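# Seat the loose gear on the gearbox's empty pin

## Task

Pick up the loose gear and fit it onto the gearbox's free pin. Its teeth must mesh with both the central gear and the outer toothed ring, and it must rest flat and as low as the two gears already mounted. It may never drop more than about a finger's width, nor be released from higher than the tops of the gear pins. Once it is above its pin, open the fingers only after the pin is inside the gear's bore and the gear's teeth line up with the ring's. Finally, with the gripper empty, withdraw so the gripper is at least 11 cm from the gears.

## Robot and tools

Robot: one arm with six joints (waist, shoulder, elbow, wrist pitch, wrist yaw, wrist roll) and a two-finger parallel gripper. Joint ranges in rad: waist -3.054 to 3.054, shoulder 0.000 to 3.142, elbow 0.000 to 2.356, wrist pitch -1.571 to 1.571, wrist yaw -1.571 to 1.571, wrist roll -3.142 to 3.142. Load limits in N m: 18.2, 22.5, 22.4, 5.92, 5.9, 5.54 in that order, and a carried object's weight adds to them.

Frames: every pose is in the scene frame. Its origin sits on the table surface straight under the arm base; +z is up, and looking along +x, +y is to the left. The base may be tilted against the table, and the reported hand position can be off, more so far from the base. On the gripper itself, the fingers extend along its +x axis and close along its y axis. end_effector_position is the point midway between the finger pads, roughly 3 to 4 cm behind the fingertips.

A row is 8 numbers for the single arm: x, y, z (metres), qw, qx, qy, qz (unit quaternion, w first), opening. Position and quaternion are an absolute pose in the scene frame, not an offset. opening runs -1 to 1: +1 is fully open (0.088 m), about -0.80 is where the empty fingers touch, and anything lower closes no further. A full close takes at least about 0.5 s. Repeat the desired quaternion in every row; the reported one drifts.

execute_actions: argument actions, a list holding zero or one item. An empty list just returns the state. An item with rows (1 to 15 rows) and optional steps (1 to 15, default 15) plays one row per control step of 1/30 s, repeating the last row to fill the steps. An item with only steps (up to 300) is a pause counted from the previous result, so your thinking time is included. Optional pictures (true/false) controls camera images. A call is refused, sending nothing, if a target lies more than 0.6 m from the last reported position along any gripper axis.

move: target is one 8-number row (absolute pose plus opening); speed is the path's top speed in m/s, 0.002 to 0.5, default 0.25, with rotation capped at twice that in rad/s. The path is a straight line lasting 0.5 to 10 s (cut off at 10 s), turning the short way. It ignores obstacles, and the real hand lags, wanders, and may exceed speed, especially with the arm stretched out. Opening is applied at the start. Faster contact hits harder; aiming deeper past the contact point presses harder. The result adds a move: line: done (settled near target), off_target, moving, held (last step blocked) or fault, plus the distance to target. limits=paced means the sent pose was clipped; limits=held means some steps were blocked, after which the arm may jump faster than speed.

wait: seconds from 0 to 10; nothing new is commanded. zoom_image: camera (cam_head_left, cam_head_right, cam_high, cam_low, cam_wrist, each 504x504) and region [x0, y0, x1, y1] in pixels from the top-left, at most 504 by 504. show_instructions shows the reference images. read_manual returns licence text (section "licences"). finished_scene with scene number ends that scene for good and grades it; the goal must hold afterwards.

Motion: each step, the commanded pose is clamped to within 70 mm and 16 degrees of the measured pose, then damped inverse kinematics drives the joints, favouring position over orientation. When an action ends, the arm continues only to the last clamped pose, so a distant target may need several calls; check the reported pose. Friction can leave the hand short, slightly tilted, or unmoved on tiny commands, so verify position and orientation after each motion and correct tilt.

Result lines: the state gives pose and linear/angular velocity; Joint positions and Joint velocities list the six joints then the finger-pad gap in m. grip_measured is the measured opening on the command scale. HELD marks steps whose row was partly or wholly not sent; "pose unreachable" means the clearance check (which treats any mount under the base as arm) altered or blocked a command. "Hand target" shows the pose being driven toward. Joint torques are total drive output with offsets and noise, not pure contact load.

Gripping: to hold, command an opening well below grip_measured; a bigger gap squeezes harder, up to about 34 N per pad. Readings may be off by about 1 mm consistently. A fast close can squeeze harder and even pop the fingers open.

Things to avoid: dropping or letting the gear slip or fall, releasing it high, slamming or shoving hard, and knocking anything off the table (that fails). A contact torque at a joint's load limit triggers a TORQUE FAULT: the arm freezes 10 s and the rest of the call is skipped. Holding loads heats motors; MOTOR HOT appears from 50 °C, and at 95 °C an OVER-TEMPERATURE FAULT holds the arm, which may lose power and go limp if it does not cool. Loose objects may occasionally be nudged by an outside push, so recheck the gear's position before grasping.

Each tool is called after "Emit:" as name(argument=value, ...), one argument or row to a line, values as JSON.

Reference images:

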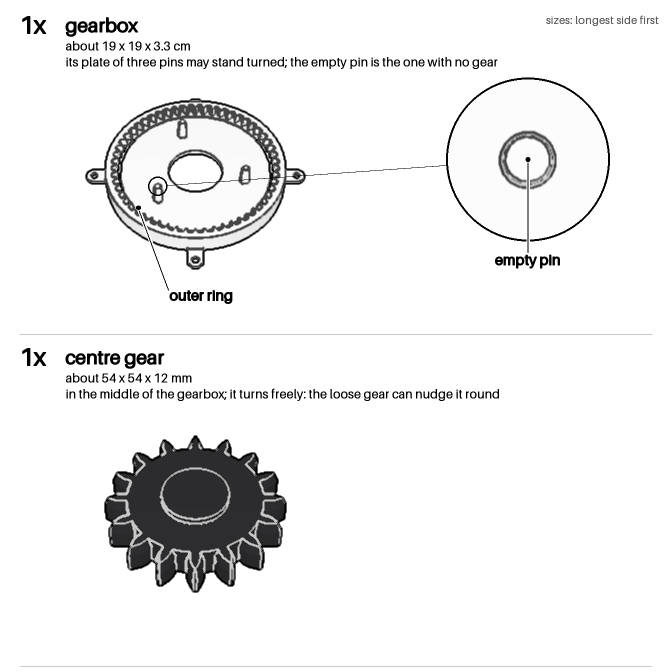

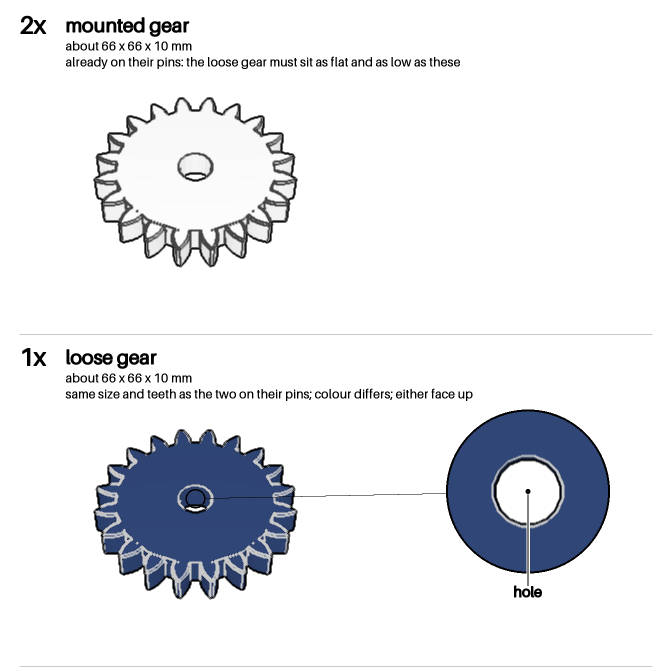

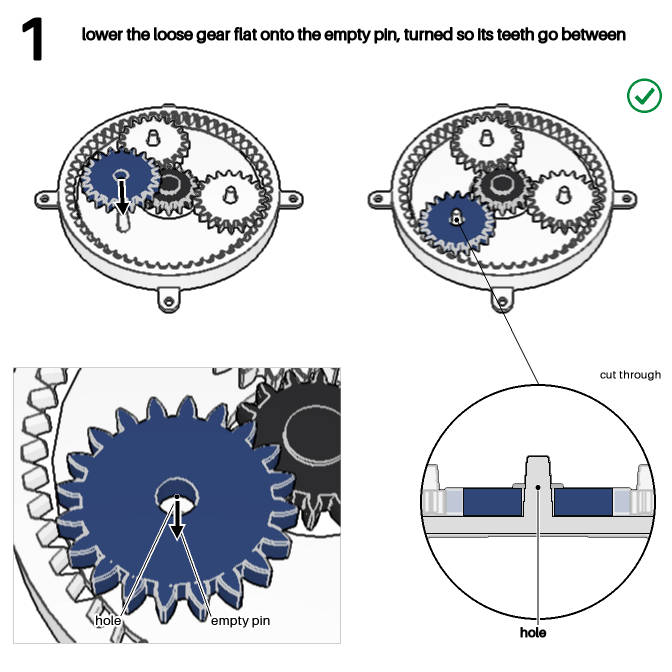

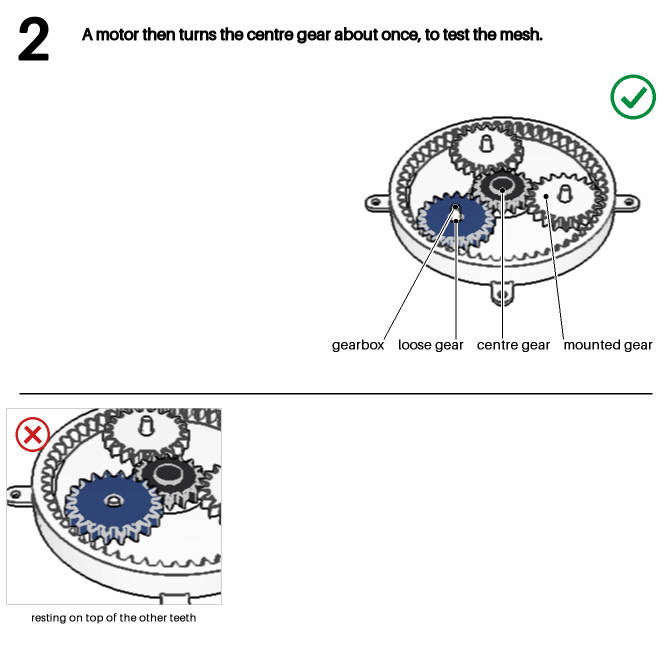

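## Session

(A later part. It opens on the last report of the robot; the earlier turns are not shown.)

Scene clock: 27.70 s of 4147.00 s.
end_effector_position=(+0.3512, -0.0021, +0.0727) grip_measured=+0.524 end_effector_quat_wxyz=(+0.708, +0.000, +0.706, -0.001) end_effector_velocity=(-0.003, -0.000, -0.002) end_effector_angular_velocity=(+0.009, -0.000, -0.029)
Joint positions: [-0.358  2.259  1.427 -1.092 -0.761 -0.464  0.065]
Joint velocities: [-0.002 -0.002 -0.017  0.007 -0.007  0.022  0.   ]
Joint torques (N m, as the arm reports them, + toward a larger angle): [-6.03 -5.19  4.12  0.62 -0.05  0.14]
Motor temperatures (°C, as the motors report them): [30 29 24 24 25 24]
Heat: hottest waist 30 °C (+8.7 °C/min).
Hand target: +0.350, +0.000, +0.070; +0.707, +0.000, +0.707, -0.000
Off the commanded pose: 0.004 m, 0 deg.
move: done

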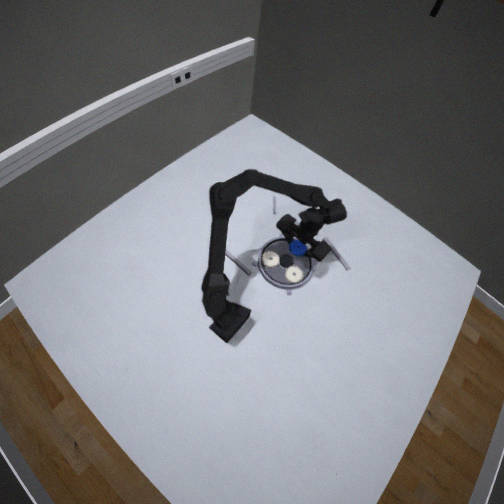

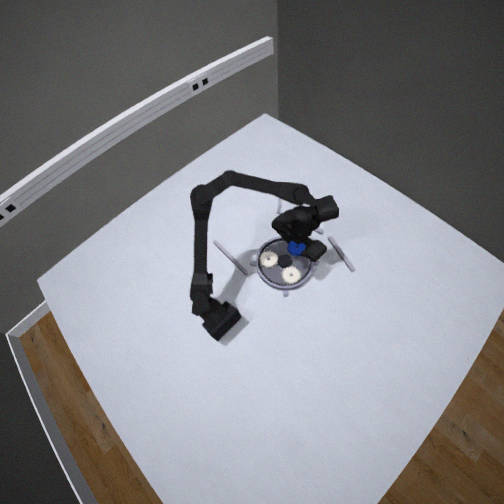

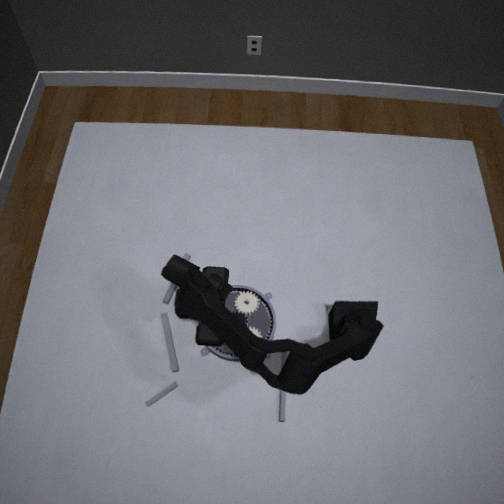

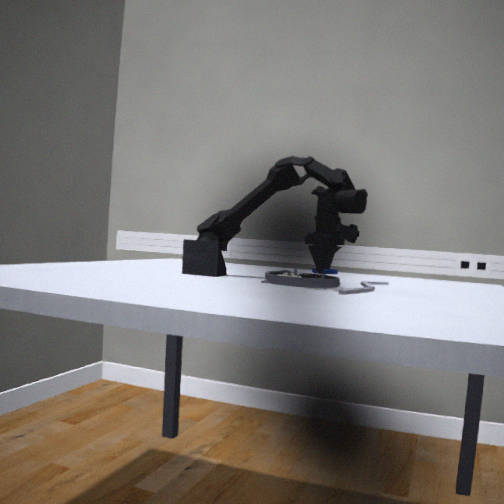

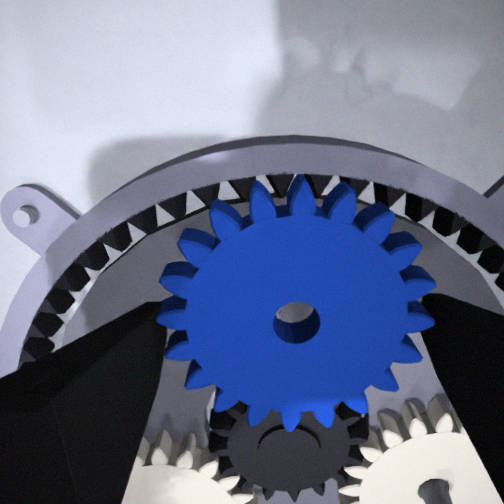

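Emit:
move(
  target=[0.35,0.007,0.072,0.707,0,0.707,0,0.1],
  speed=0.02,
)

Emit:
zoom_image(
  camera="cam_wrist",
  region=[250,280,350,360],
)

Scene clock: 30.03 s of 4147.00 s.
end_effector_position=(+0.3522, +0.0036, +0.0729) grip_measured=+0.523 end_effector_quat_wxyz=(+0.709, -0.002, +0.705, -0.000) end_effector_velocity=(-0.000, +0.005, -0.000) end_effector_angular_velocity=(+0.022, -0.003, -0.011)
Joint positions: [-0.347  2.245  1.424 -1.091 -0.763 -0.452  0.065]
Joint velocities: [ 0.002 -0.002 -0.002 -0.007 -0.022  0.007 -0.001]
Joint torques (N m, as the arm reports them, + toward a larger angle): [-6.24 -5.49  4.04  0.05 -0.1   0.13]
Motor temperatures (°C, as the motors report them): [30 29 24 24 25 24]
Heat: hottest waist 30 °C (+8.0 °C/min).
Hand target: +0.350, +0.007, +0.072; +0.707, +0.000, +0.707, +0.000
Off the commanded pose: 0.004 m, 0 deg.
move: done

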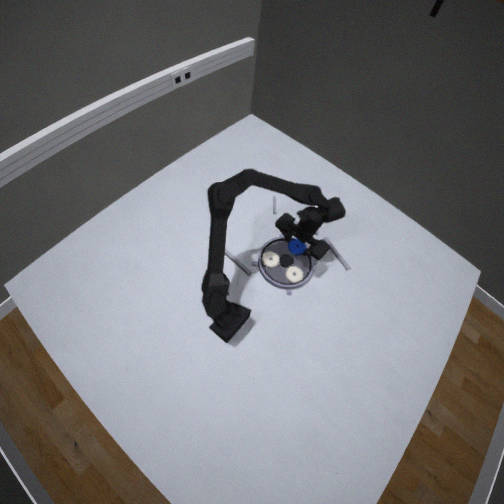

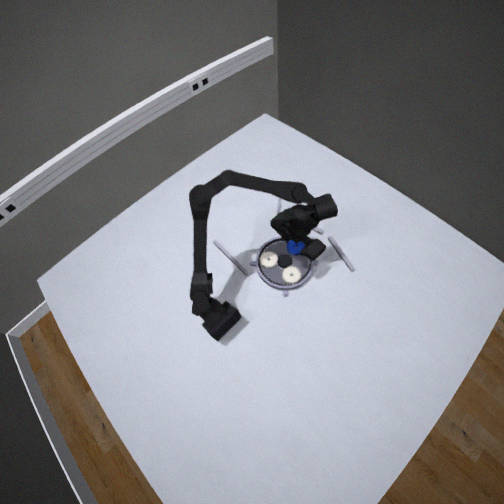

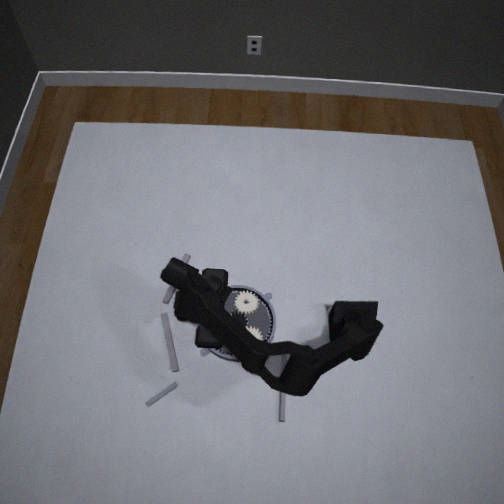

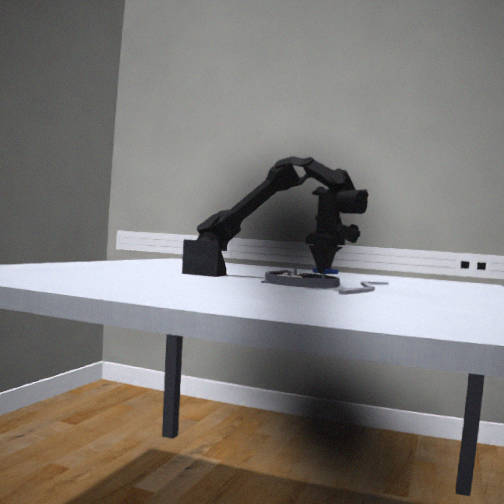

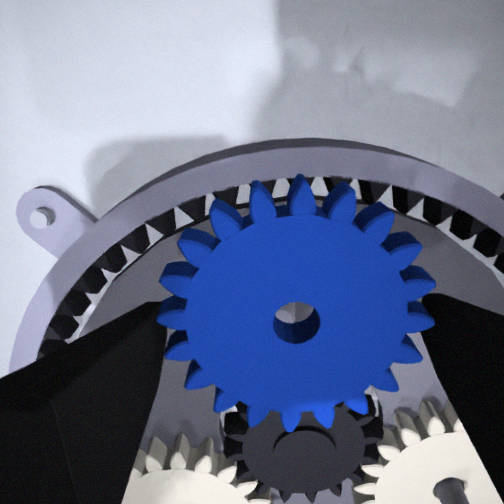

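Region (250, 280, 350, 360) of cam_wrist's 504x504 image, scaled by 5.040, with more detail than that image has; it fills the top 403 rows of this view, and the rest is white.

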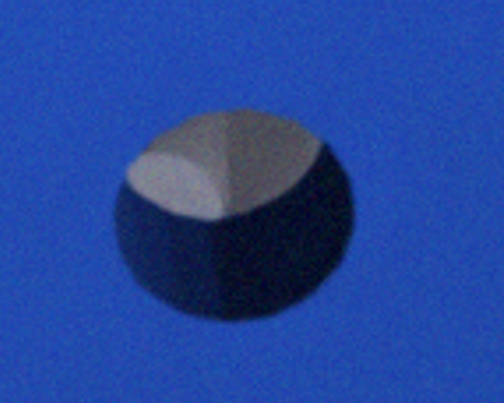

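Emit:
move(
  target=[0.347,0.012,0.072,0.707,0,0.707,0,0.1],
  speed=0.02,
)

Emit:
zoom_image(
  camera="cam_wrist",
  region=[250,280,350,360],
)

Scene clock: 31.90 s of 4147.00 s.
end_effector_position=(+0.3491, +0.0094, +0.0728) grip_measured=+0.524 end_effector_quat_wxyz=(+0.708, -0.001, +0.706, -0.000) end_effector_velocity=(-0.005, +0.005, +0.000) end_effector_angular_velocity=(+0.013, +0.013, -0.006)
Joint positions: [-0.34   2.223  1.406 -1.091 -0.766 -0.444  0.065]
Joint velocities: [ 0.002 -0.012 -0.012 -0.022 -0.007 -0.007  0.002]
Joint torques (N m, as the arm reports them, + toward a larger angle): [-6.3  -5.54  4.01  0.29 -0.08  0.13]
Motor temperatures (°C, as the motors report them): [31 29 24 24 25 24]
Heat: hottest waist 31 °C (+9.4 °C/min).
Hand target: +0.347, +0.012, +0.072; +0.707, +0.000, +0.707, +0.000
Off the commanded pose: 0.003 m, 0 deg.
move: done

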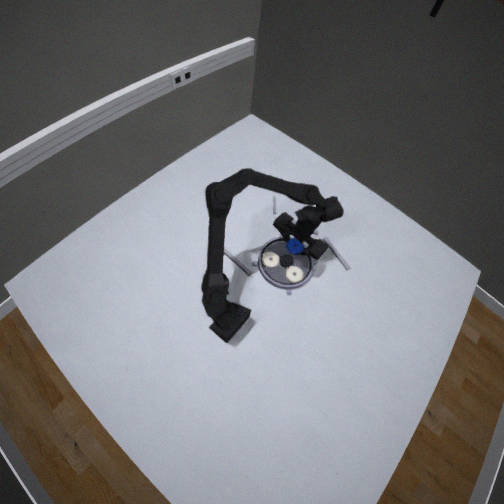

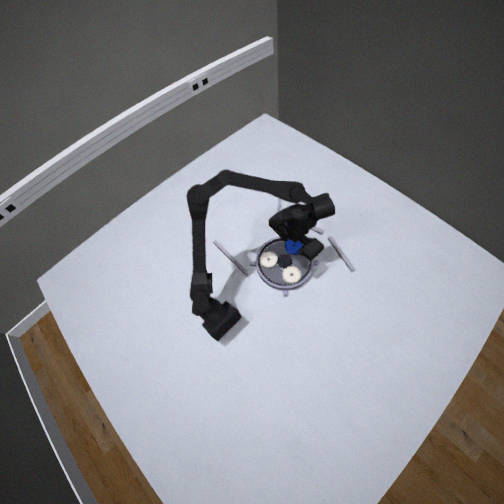

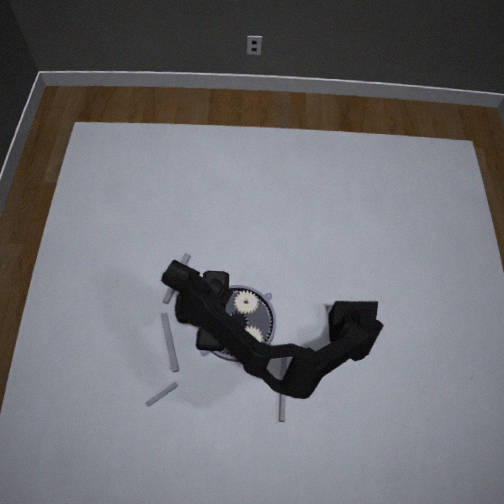

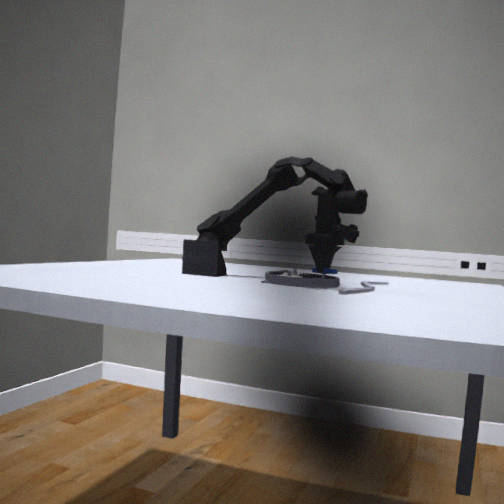

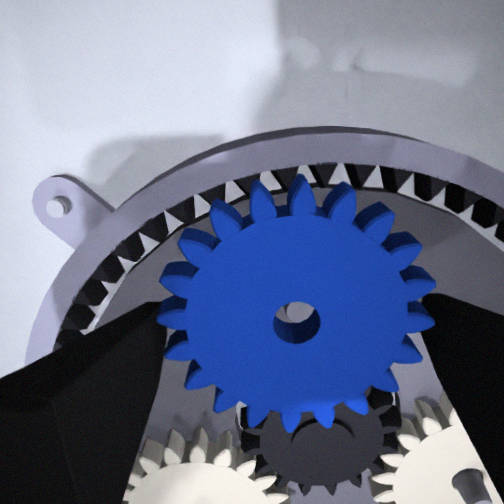

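Region (250, 280, 350, 360) of cam_wrist's 504x504 image, scaled by 5.040, with more detail than that image has; it fills the top 403 rows of this view, and the rest is white.

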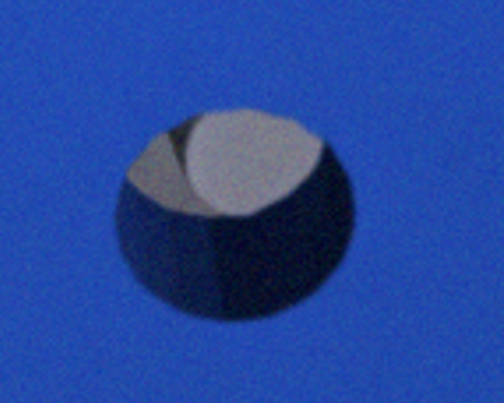

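Slight overshoot; back 1.5 mm and descend.

Emit:
move(
  target=[0.347,0.0095,0.058,0.707,0,0.707,0,0.1],
  speed=0.015,
)

Emit:
zoom_image(
  camera="cam_wrist",
  region=[130,140,460,470],
)

Scene clock: 34.07 s of 4147.00 s.
end_effector_position=(+0.3492, +0.0057, +0.0712) grip_measured=+0.523 end_effector_quat_wxyz=(+0.716, -0.001, +0.698, -0.007) end_effector_velocity=(-0.002, -0.004, +0.001) end_effector_angular_velocity=(-0.025, -0.004, +0.002)
Joint positions: [-0.343  2.212  1.376 -1.042 -0.767 -0.416  0.065]
Joint velocities: [-0.002 -0.012 -0.017  0.022  0.022  0.007 -0.   ]
Joint torques (N m, as the arm reports them, + toward a larger angle): [-3.93 -3.48  3.45  1.25 -0.3   0.09]
Motor temperatures (°C, as the motors report them): [31 29 24 24 25 24]
Heat: hottest waist 31 °C (+8.8 °C/min).
Hand target: +0.347, +0.009, +0.058; +0.707, -0.000, +0.707, -0.000
Off the commanded pose: 0.014 m, 2 deg.
move: off_target

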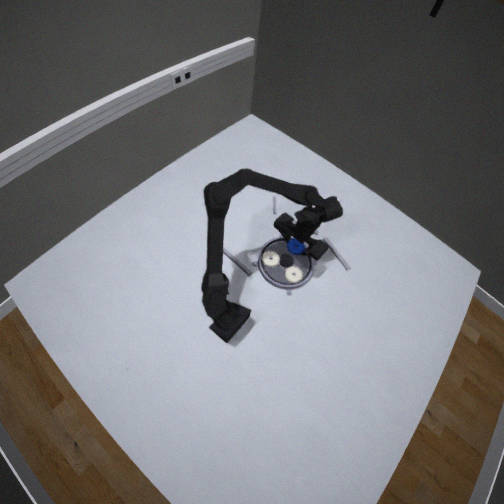

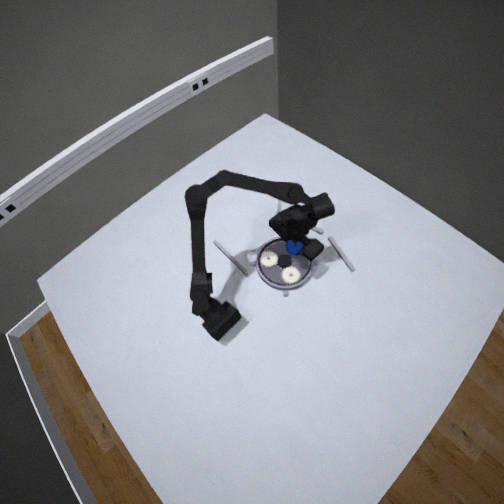

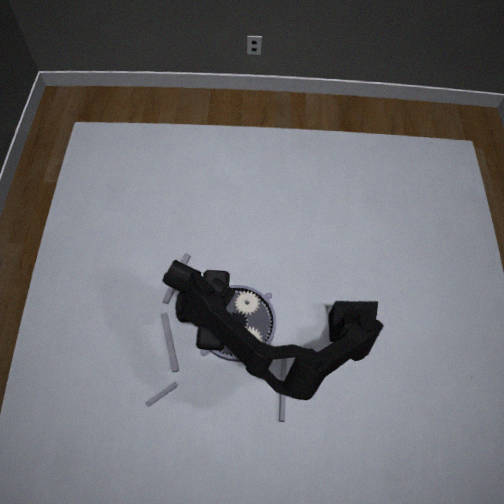

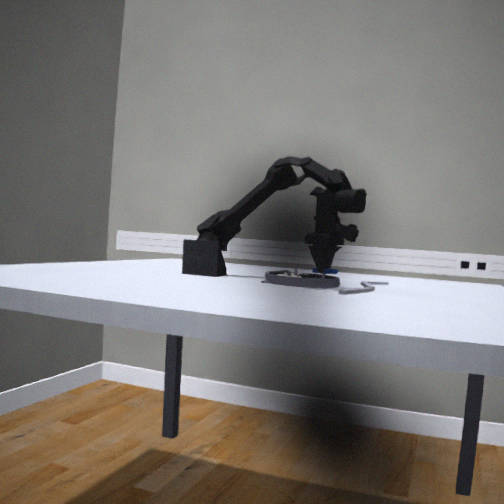

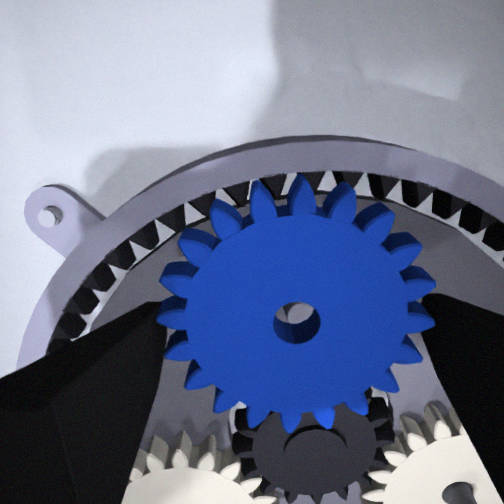

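Region (130, 140, 460, 470) of cam_wrist's 504x504 image, scaled by 1.527, with more detail than that image has.

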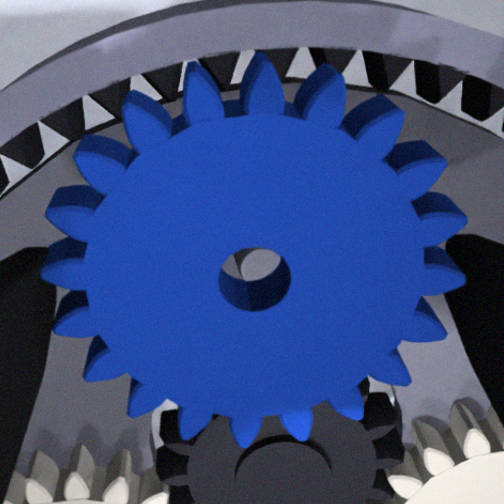

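Emit:
move(
  target=[0.345,0.0095,0.075,0.707,0,0.707,0,0.1],
  speed=0.02,
)

Emit:
zoom_image(
  camera="cam_wrist",
  region=[250,280,350,360],
)

Scene clock: 36.23 s of 4147.00 s.
end_effector_position=(+0.3431, +0.0098, +0.0735) grip_measured=+0.523 end_effector_quat_wxyz=(+0.706, +0.003, +0.708, -0.001) end_effector_velocity=(-0.005, +0.003, +0.000) end_effector_angular_velocity=(+0.003, +0.026, +0.002)
Joint positions: [-0.346  2.211  1.385 -1.096 -0.767 -0.451  0.065]
Joint velocities: [ 0.002 -0.002  0.002 -0.037  0.007 -0.022 -0.   ]
Joint torques (N m, as the arm reports them, + toward a larger angle): [-6.65 -4.39  6.61  0.06  0.06 -0.09]
Motor temperatures (°C, as the motors report them): [31 29 24 24 25 24]
Heat: hottest waist 31 °C (+8.3 °C/min).
Hand target: +0.345, +0.009, +0.075; +0.707, -0.000, +0.707, +0.000
Off the commanded pose: 0.002 m, 0 deg.
move: done

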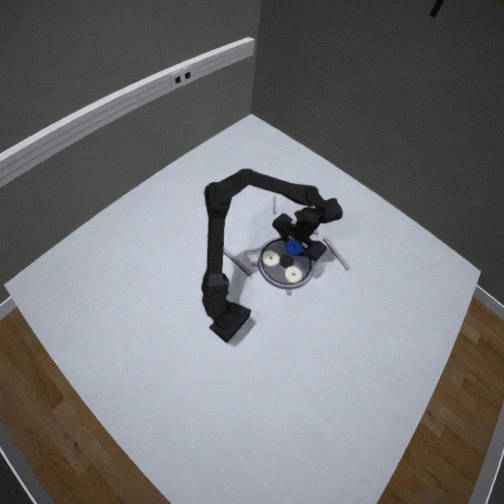

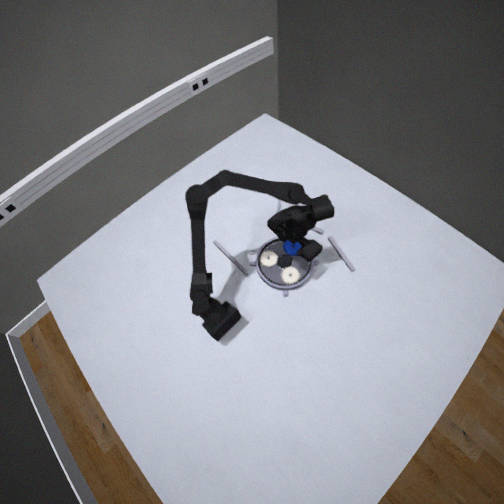

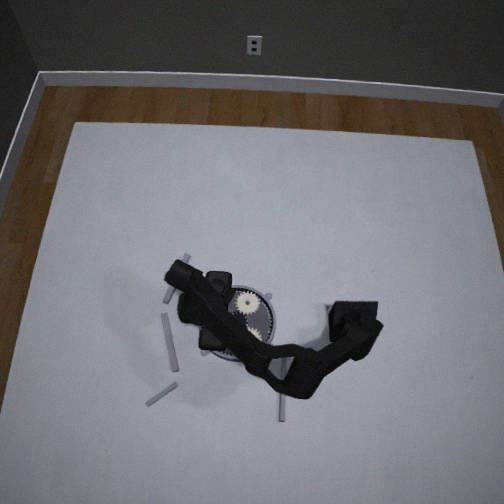

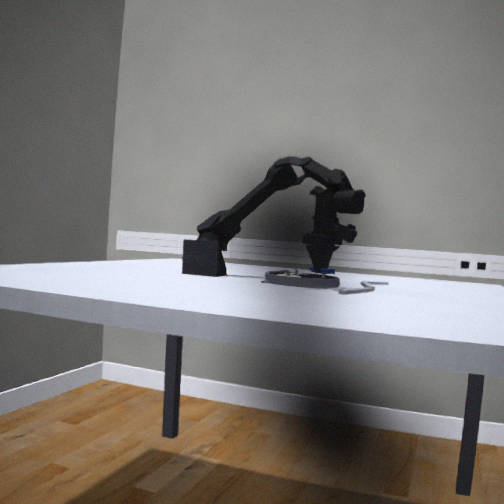

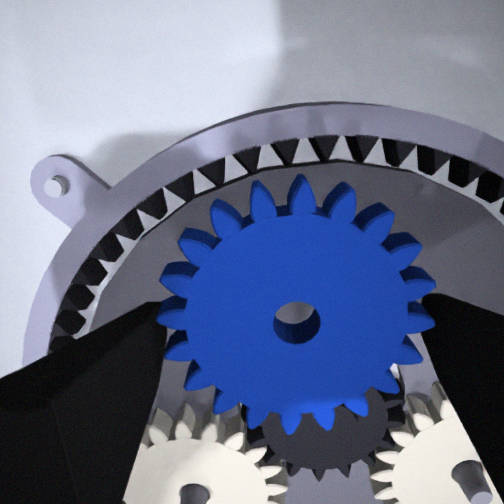

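Region (250, 280, 350, 360) of cam_wrist's 504x504 image, scaled by 5.040, with more detail than that image has; it fills the top 403 rows of this view, and the rest is white.

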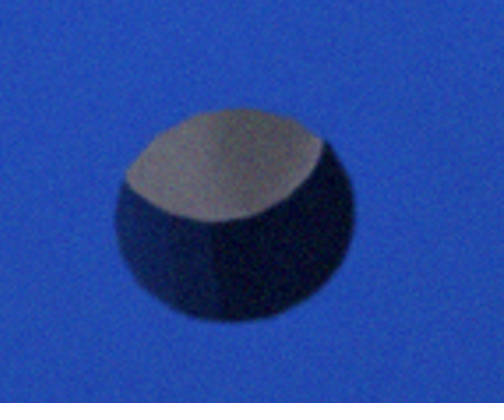

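Emit:
move(
  target=[0.349,0.006,0.075,0.707,0,0.707,0,0.1],
  speed=0.02,
)

Emit:
zoom_image(
  camera="cam_wrist",
  region=[250,280,350,360],
)

Scene clock: 37.93 s of 4147.00 s.
end_effector_position=(+0.3469, +0.0081, +0.0735) grip_measured=+0.523 end_effector_quat_wxyz=(+0.706, +0.001, +0.708, +0.000) end_effector_velocity=(-0.000, -0.002, +0.000) end_effector_angular_velocity=(-0.004, +0.006, -0.014)
Joint positions: [-0.345  2.227  1.406 -1.103 -0.766 -0.455  0.065]
Joint velocities: [-0.002  0.007  0.007 -0.007  0.007  0.007 -0.   ]
Joint torques (N m, as the arm reports them, + toward a larger angle): [-7.03 -4.09  6.67  0.05  0.06 -0.1 ]
Motor temperatures (°C, as the motors report them): [31 29 24 24 25 24]
Heat: hottest waist 31 °C (+7.9 °C/min).
Hand target: +0.349, +0.006, +0.075; +0.707, +0.000, +0.707, -0.000
Off the commanded pose: 0.003 m, 0 deg.
move: done

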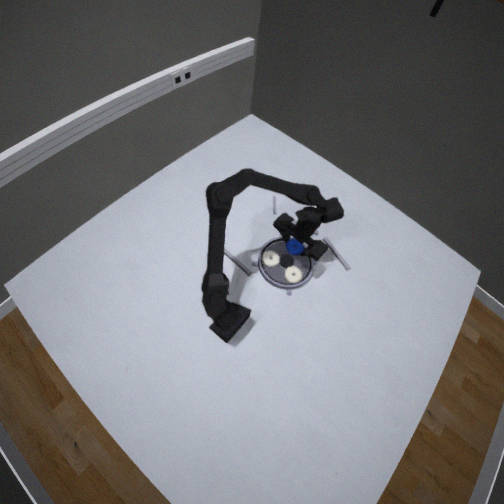

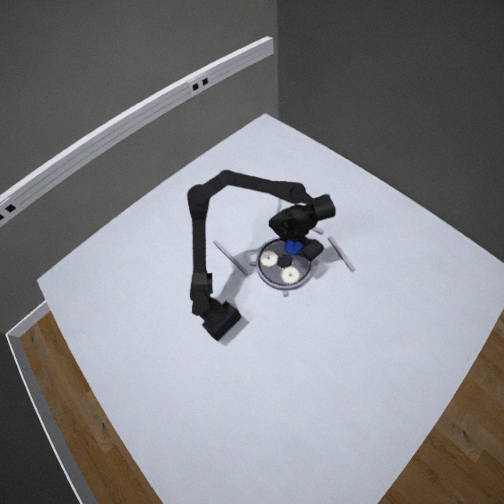

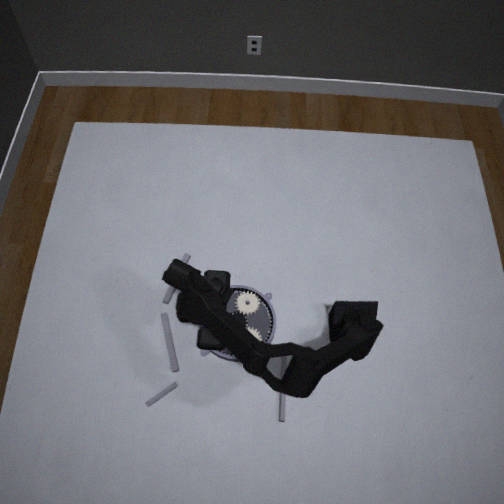

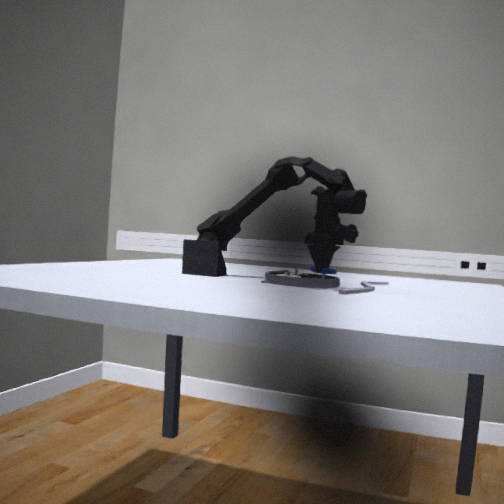

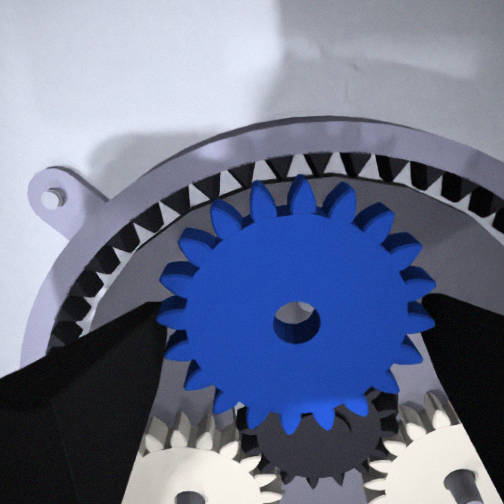

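Region (250, 280, 350, 360) of cam_wrist's 504x504 image, scaled by 5.040, with more detail than that image has; it fills the top 403 rows of this view, and the rest is white.

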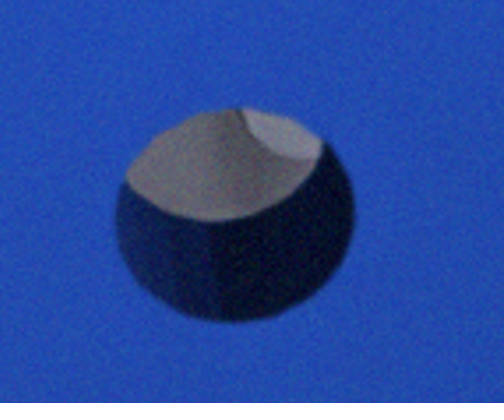

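Emit:
move(
  target=[0.351,0.003,0.075,0.707,0,0.707,0,0.1],
  speed=0.02,
)

Emit:
zoom_image(
  camera="cam_wrist",
  region=[250,280,350,360],
)

Scene clock: 39.93 s of 4147.00 s.
end_effector_position=(+0.3490, +0.0058, +0.0732) grip_measured=+0.523 end_effector_quat_wxyz=(+0.705, +0.001, +0.709, +0.001) end_effector_velocity=(-0.001, -0.002, +0.001) end_effector_angular_velocity=(+0.011, -0.001, +0.009)
Joint positions: [-0.347  2.24   1.42  -1.106 -0.764 -0.459  0.065]
Joint velocities: [-0.007  0.007  0.002 -0.007 -0.007 -0.022  0.   ]
Joint torques (N m, as the arm reports them, + toward a larger angle): [-7.25 -4.07  6.64  0.1   0.06 -0.11]
Motor temperatures (°C, as the motors report them): [32 29 24 24 25 24]
Heat: hottest waist 32 °C (+9.0 °C/min).
Hand target: +0.351, +0.003, +0.075; +0.707, +0.000, +0.707, -0.000
Off the commanded pose: 0.004 m, 0 deg.
move: done

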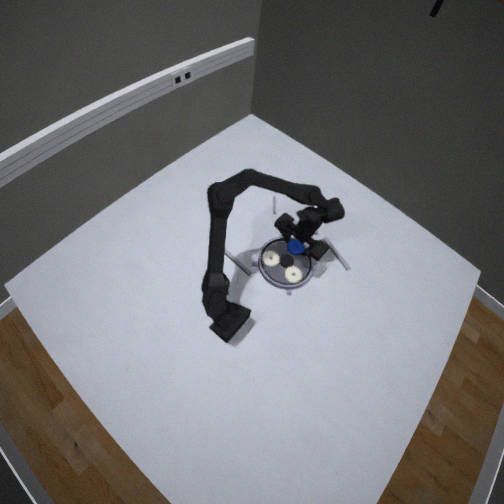

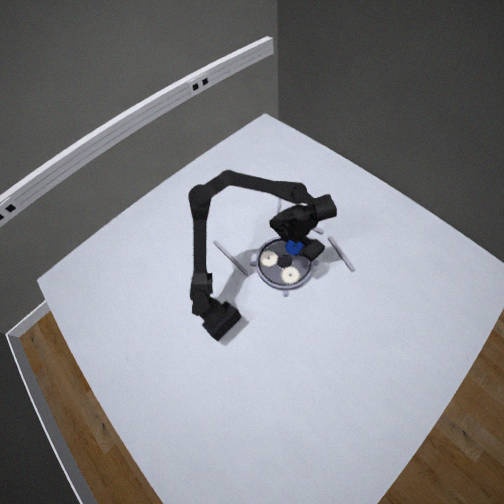

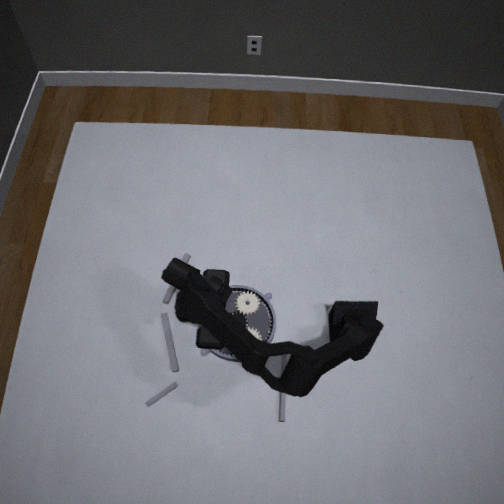

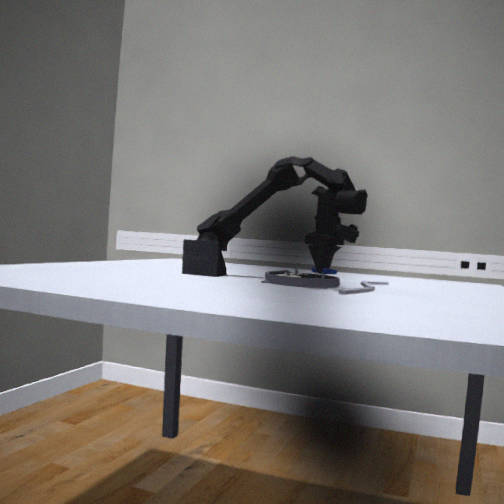

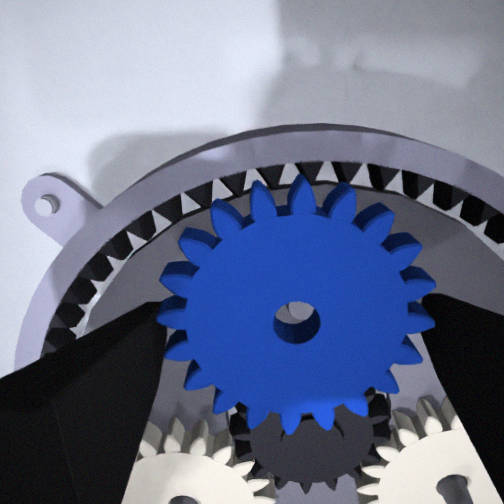

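Region (250, 280, 350, 360) of cam_wrist's 504x504 image, scaled by 5.040, with more detail than that image has; it fills the top 403 rows of this view, and the rest is white.

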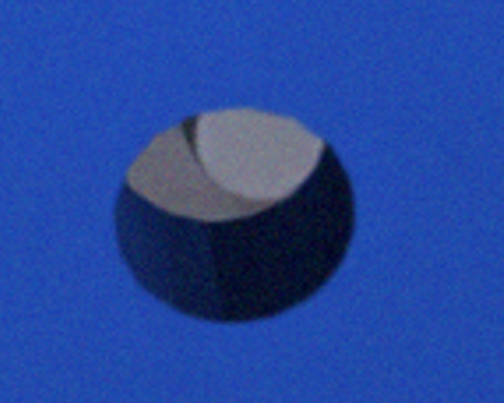

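Need ~2 mm more −y.

Emit:
move(
  target=[0.351,0.0005,0.075,0.707,0,0.707,0,0.1],
  speed=0.02,
)

Emit:
zoom_image(
  camera="cam_wrist",
  region=[250,280,350,360],
)

Scene clock: 41.70 s of 4147.00 s.
end_effector_position=(+0.3490, +0.0032, +0.0730) grip_measured=+0.523 end_effector_quat_wxyz=(+0.705, +0.001, +0.709, +0.000) end_effector_velocity=(+0.002, -0.002, +0.002) end_effector_angular_velocity=(-0.010, -0.006, +0.029)
Joint positions: [-0.351  2.247  1.422 -1.106 -0.763 -0.465  0.065]
Joint velocities: [-0.002 -0.002  0.002  0.007  0.007 -0.022 -0.   ]
Joint torques (N m, as the arm reports them, + toward a larger angle): [-7.29 -4.16  6.63  0.12  0.05 -0.1 ]
Motor temperatures (°C, as the motors report them): [32 29 25 24 25 24]
Heat: hottest waist 32 °C (+8.6 °C/min).
Hand target: +0.351, +0.000, +0.075; +0.707, -0.000, +0.707, -0.000
Off the commanded pose: 0.004 m, 0 deg.
move: done

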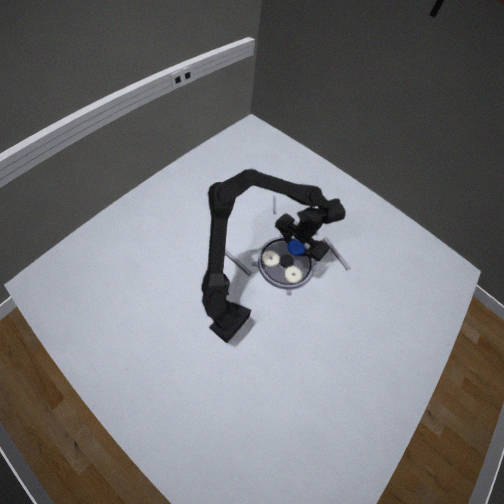

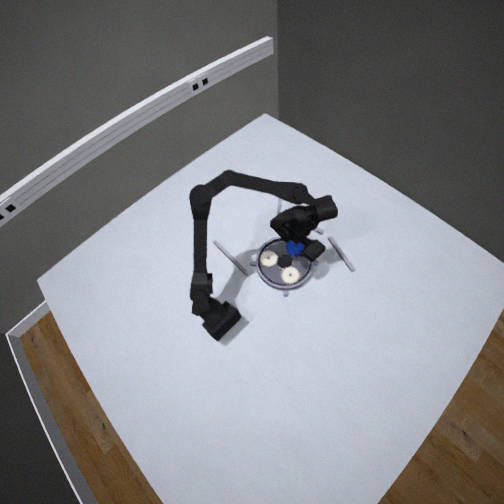

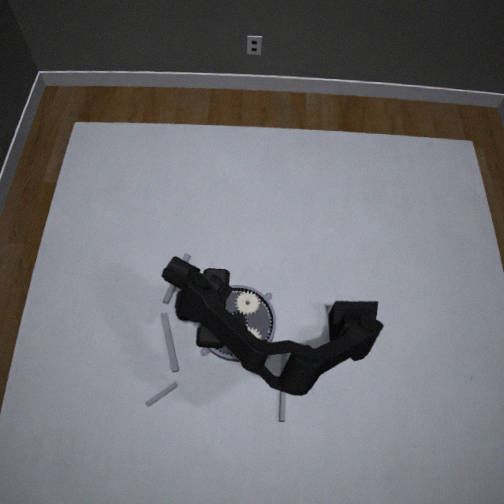

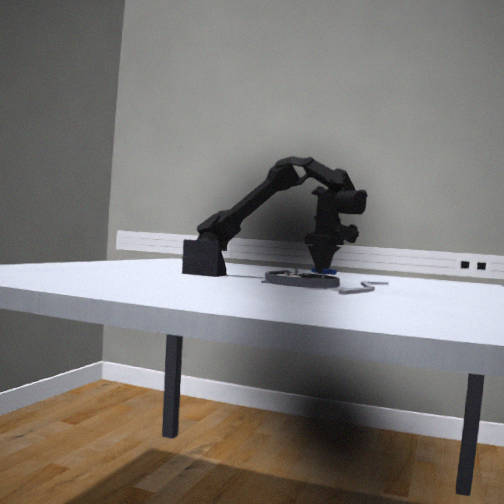

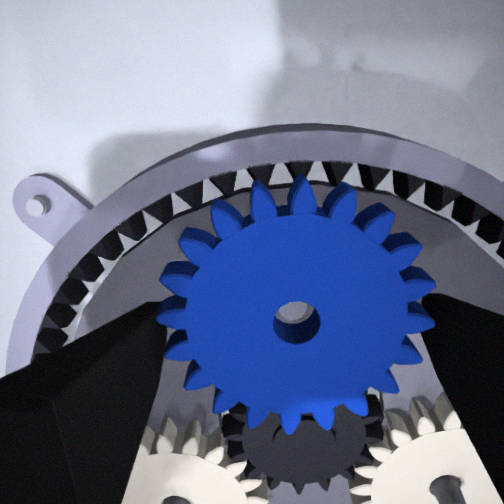

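Region (250, 280, 350, 360) of cam_wrist's 504x504 image, scaled by 5.040, with more detail than that image has; it fills the top 403 rows of this view, and the rest is white.

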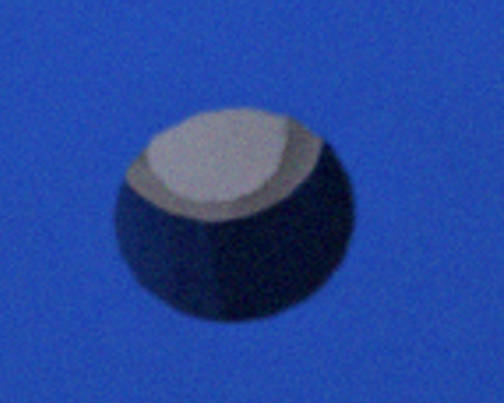

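Aligned. Descend.

Emit:
move(
  target=[0.351,0.0005,0.062,0.707,0,0.707,0,0.1],
  speed=0.015,
)

Emit:
zoom_image(
  camera="cam_wrist",
  region=[130,140,460,470],
)

Scene clock: 43.60 s of 4147.00 s.
end_effector_position=(+0.3499, +0.0022, +0.0637) grip_measured=+0.524 end_effector_quat_wxyz=(+0.706, -0.002, +0.709, -0.000) end_effector_velocity=(-0.004, +0.000, -0.001) end_effector_angular_velocity=(-0.003, +0.013, +0.001)
Joint positions: [-0.333  2.25   1.4   -1.059 -0.764 -0.442  0.065]
Joint velocities: [ 0.002 -0.002 -0.007 -0.007  0.007 -0.007  0.003]
Joint torques (N m, as the arm reports them, + toward a larger angle): [-6.76 -4.1   5.23  0.86 -0.16  0.12]
Motor temperatures (°C, as the motors report them): [32 29 25 24 25 24]
Heat: hottest waist 32 °C (+8.3 °C/min).
Hand target: +0.351, +0.001, +0.062; +0.707, -0.000, +0.707, +0.000
Off the commanded pose: 0.003 m, 0 deg.
move: done

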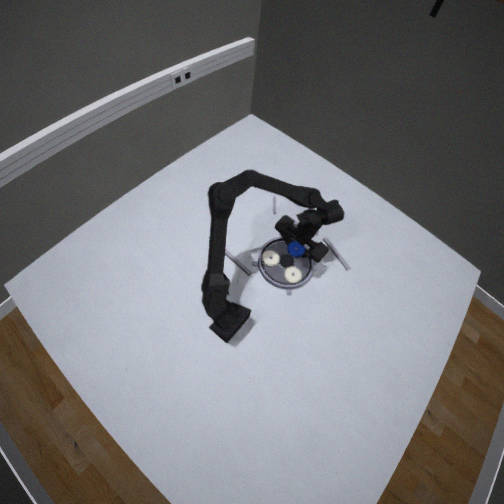

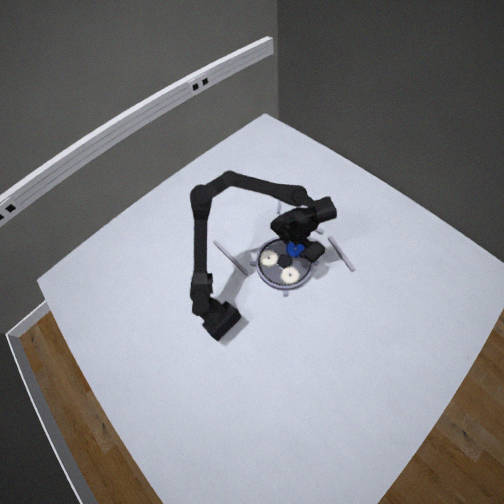

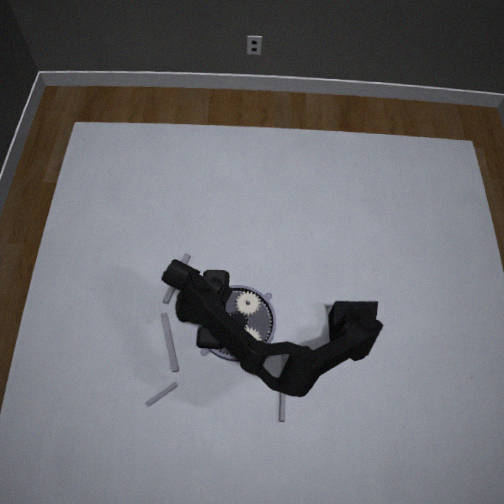

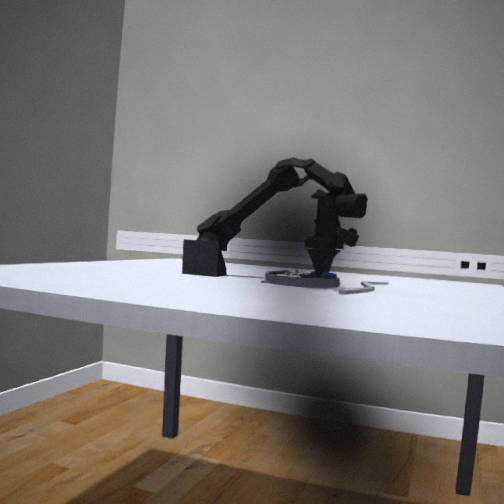

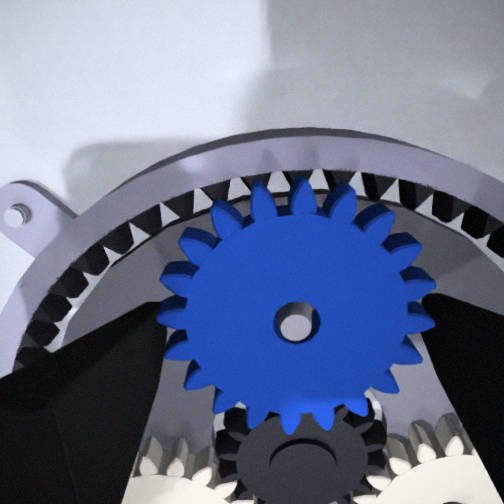

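Region (130, 140, 460, 470) of cam_wrist's 504x504 image, scaled by 1.527, with more detail than that image has.

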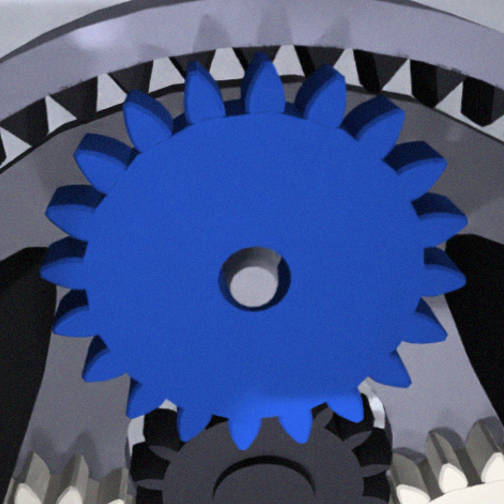

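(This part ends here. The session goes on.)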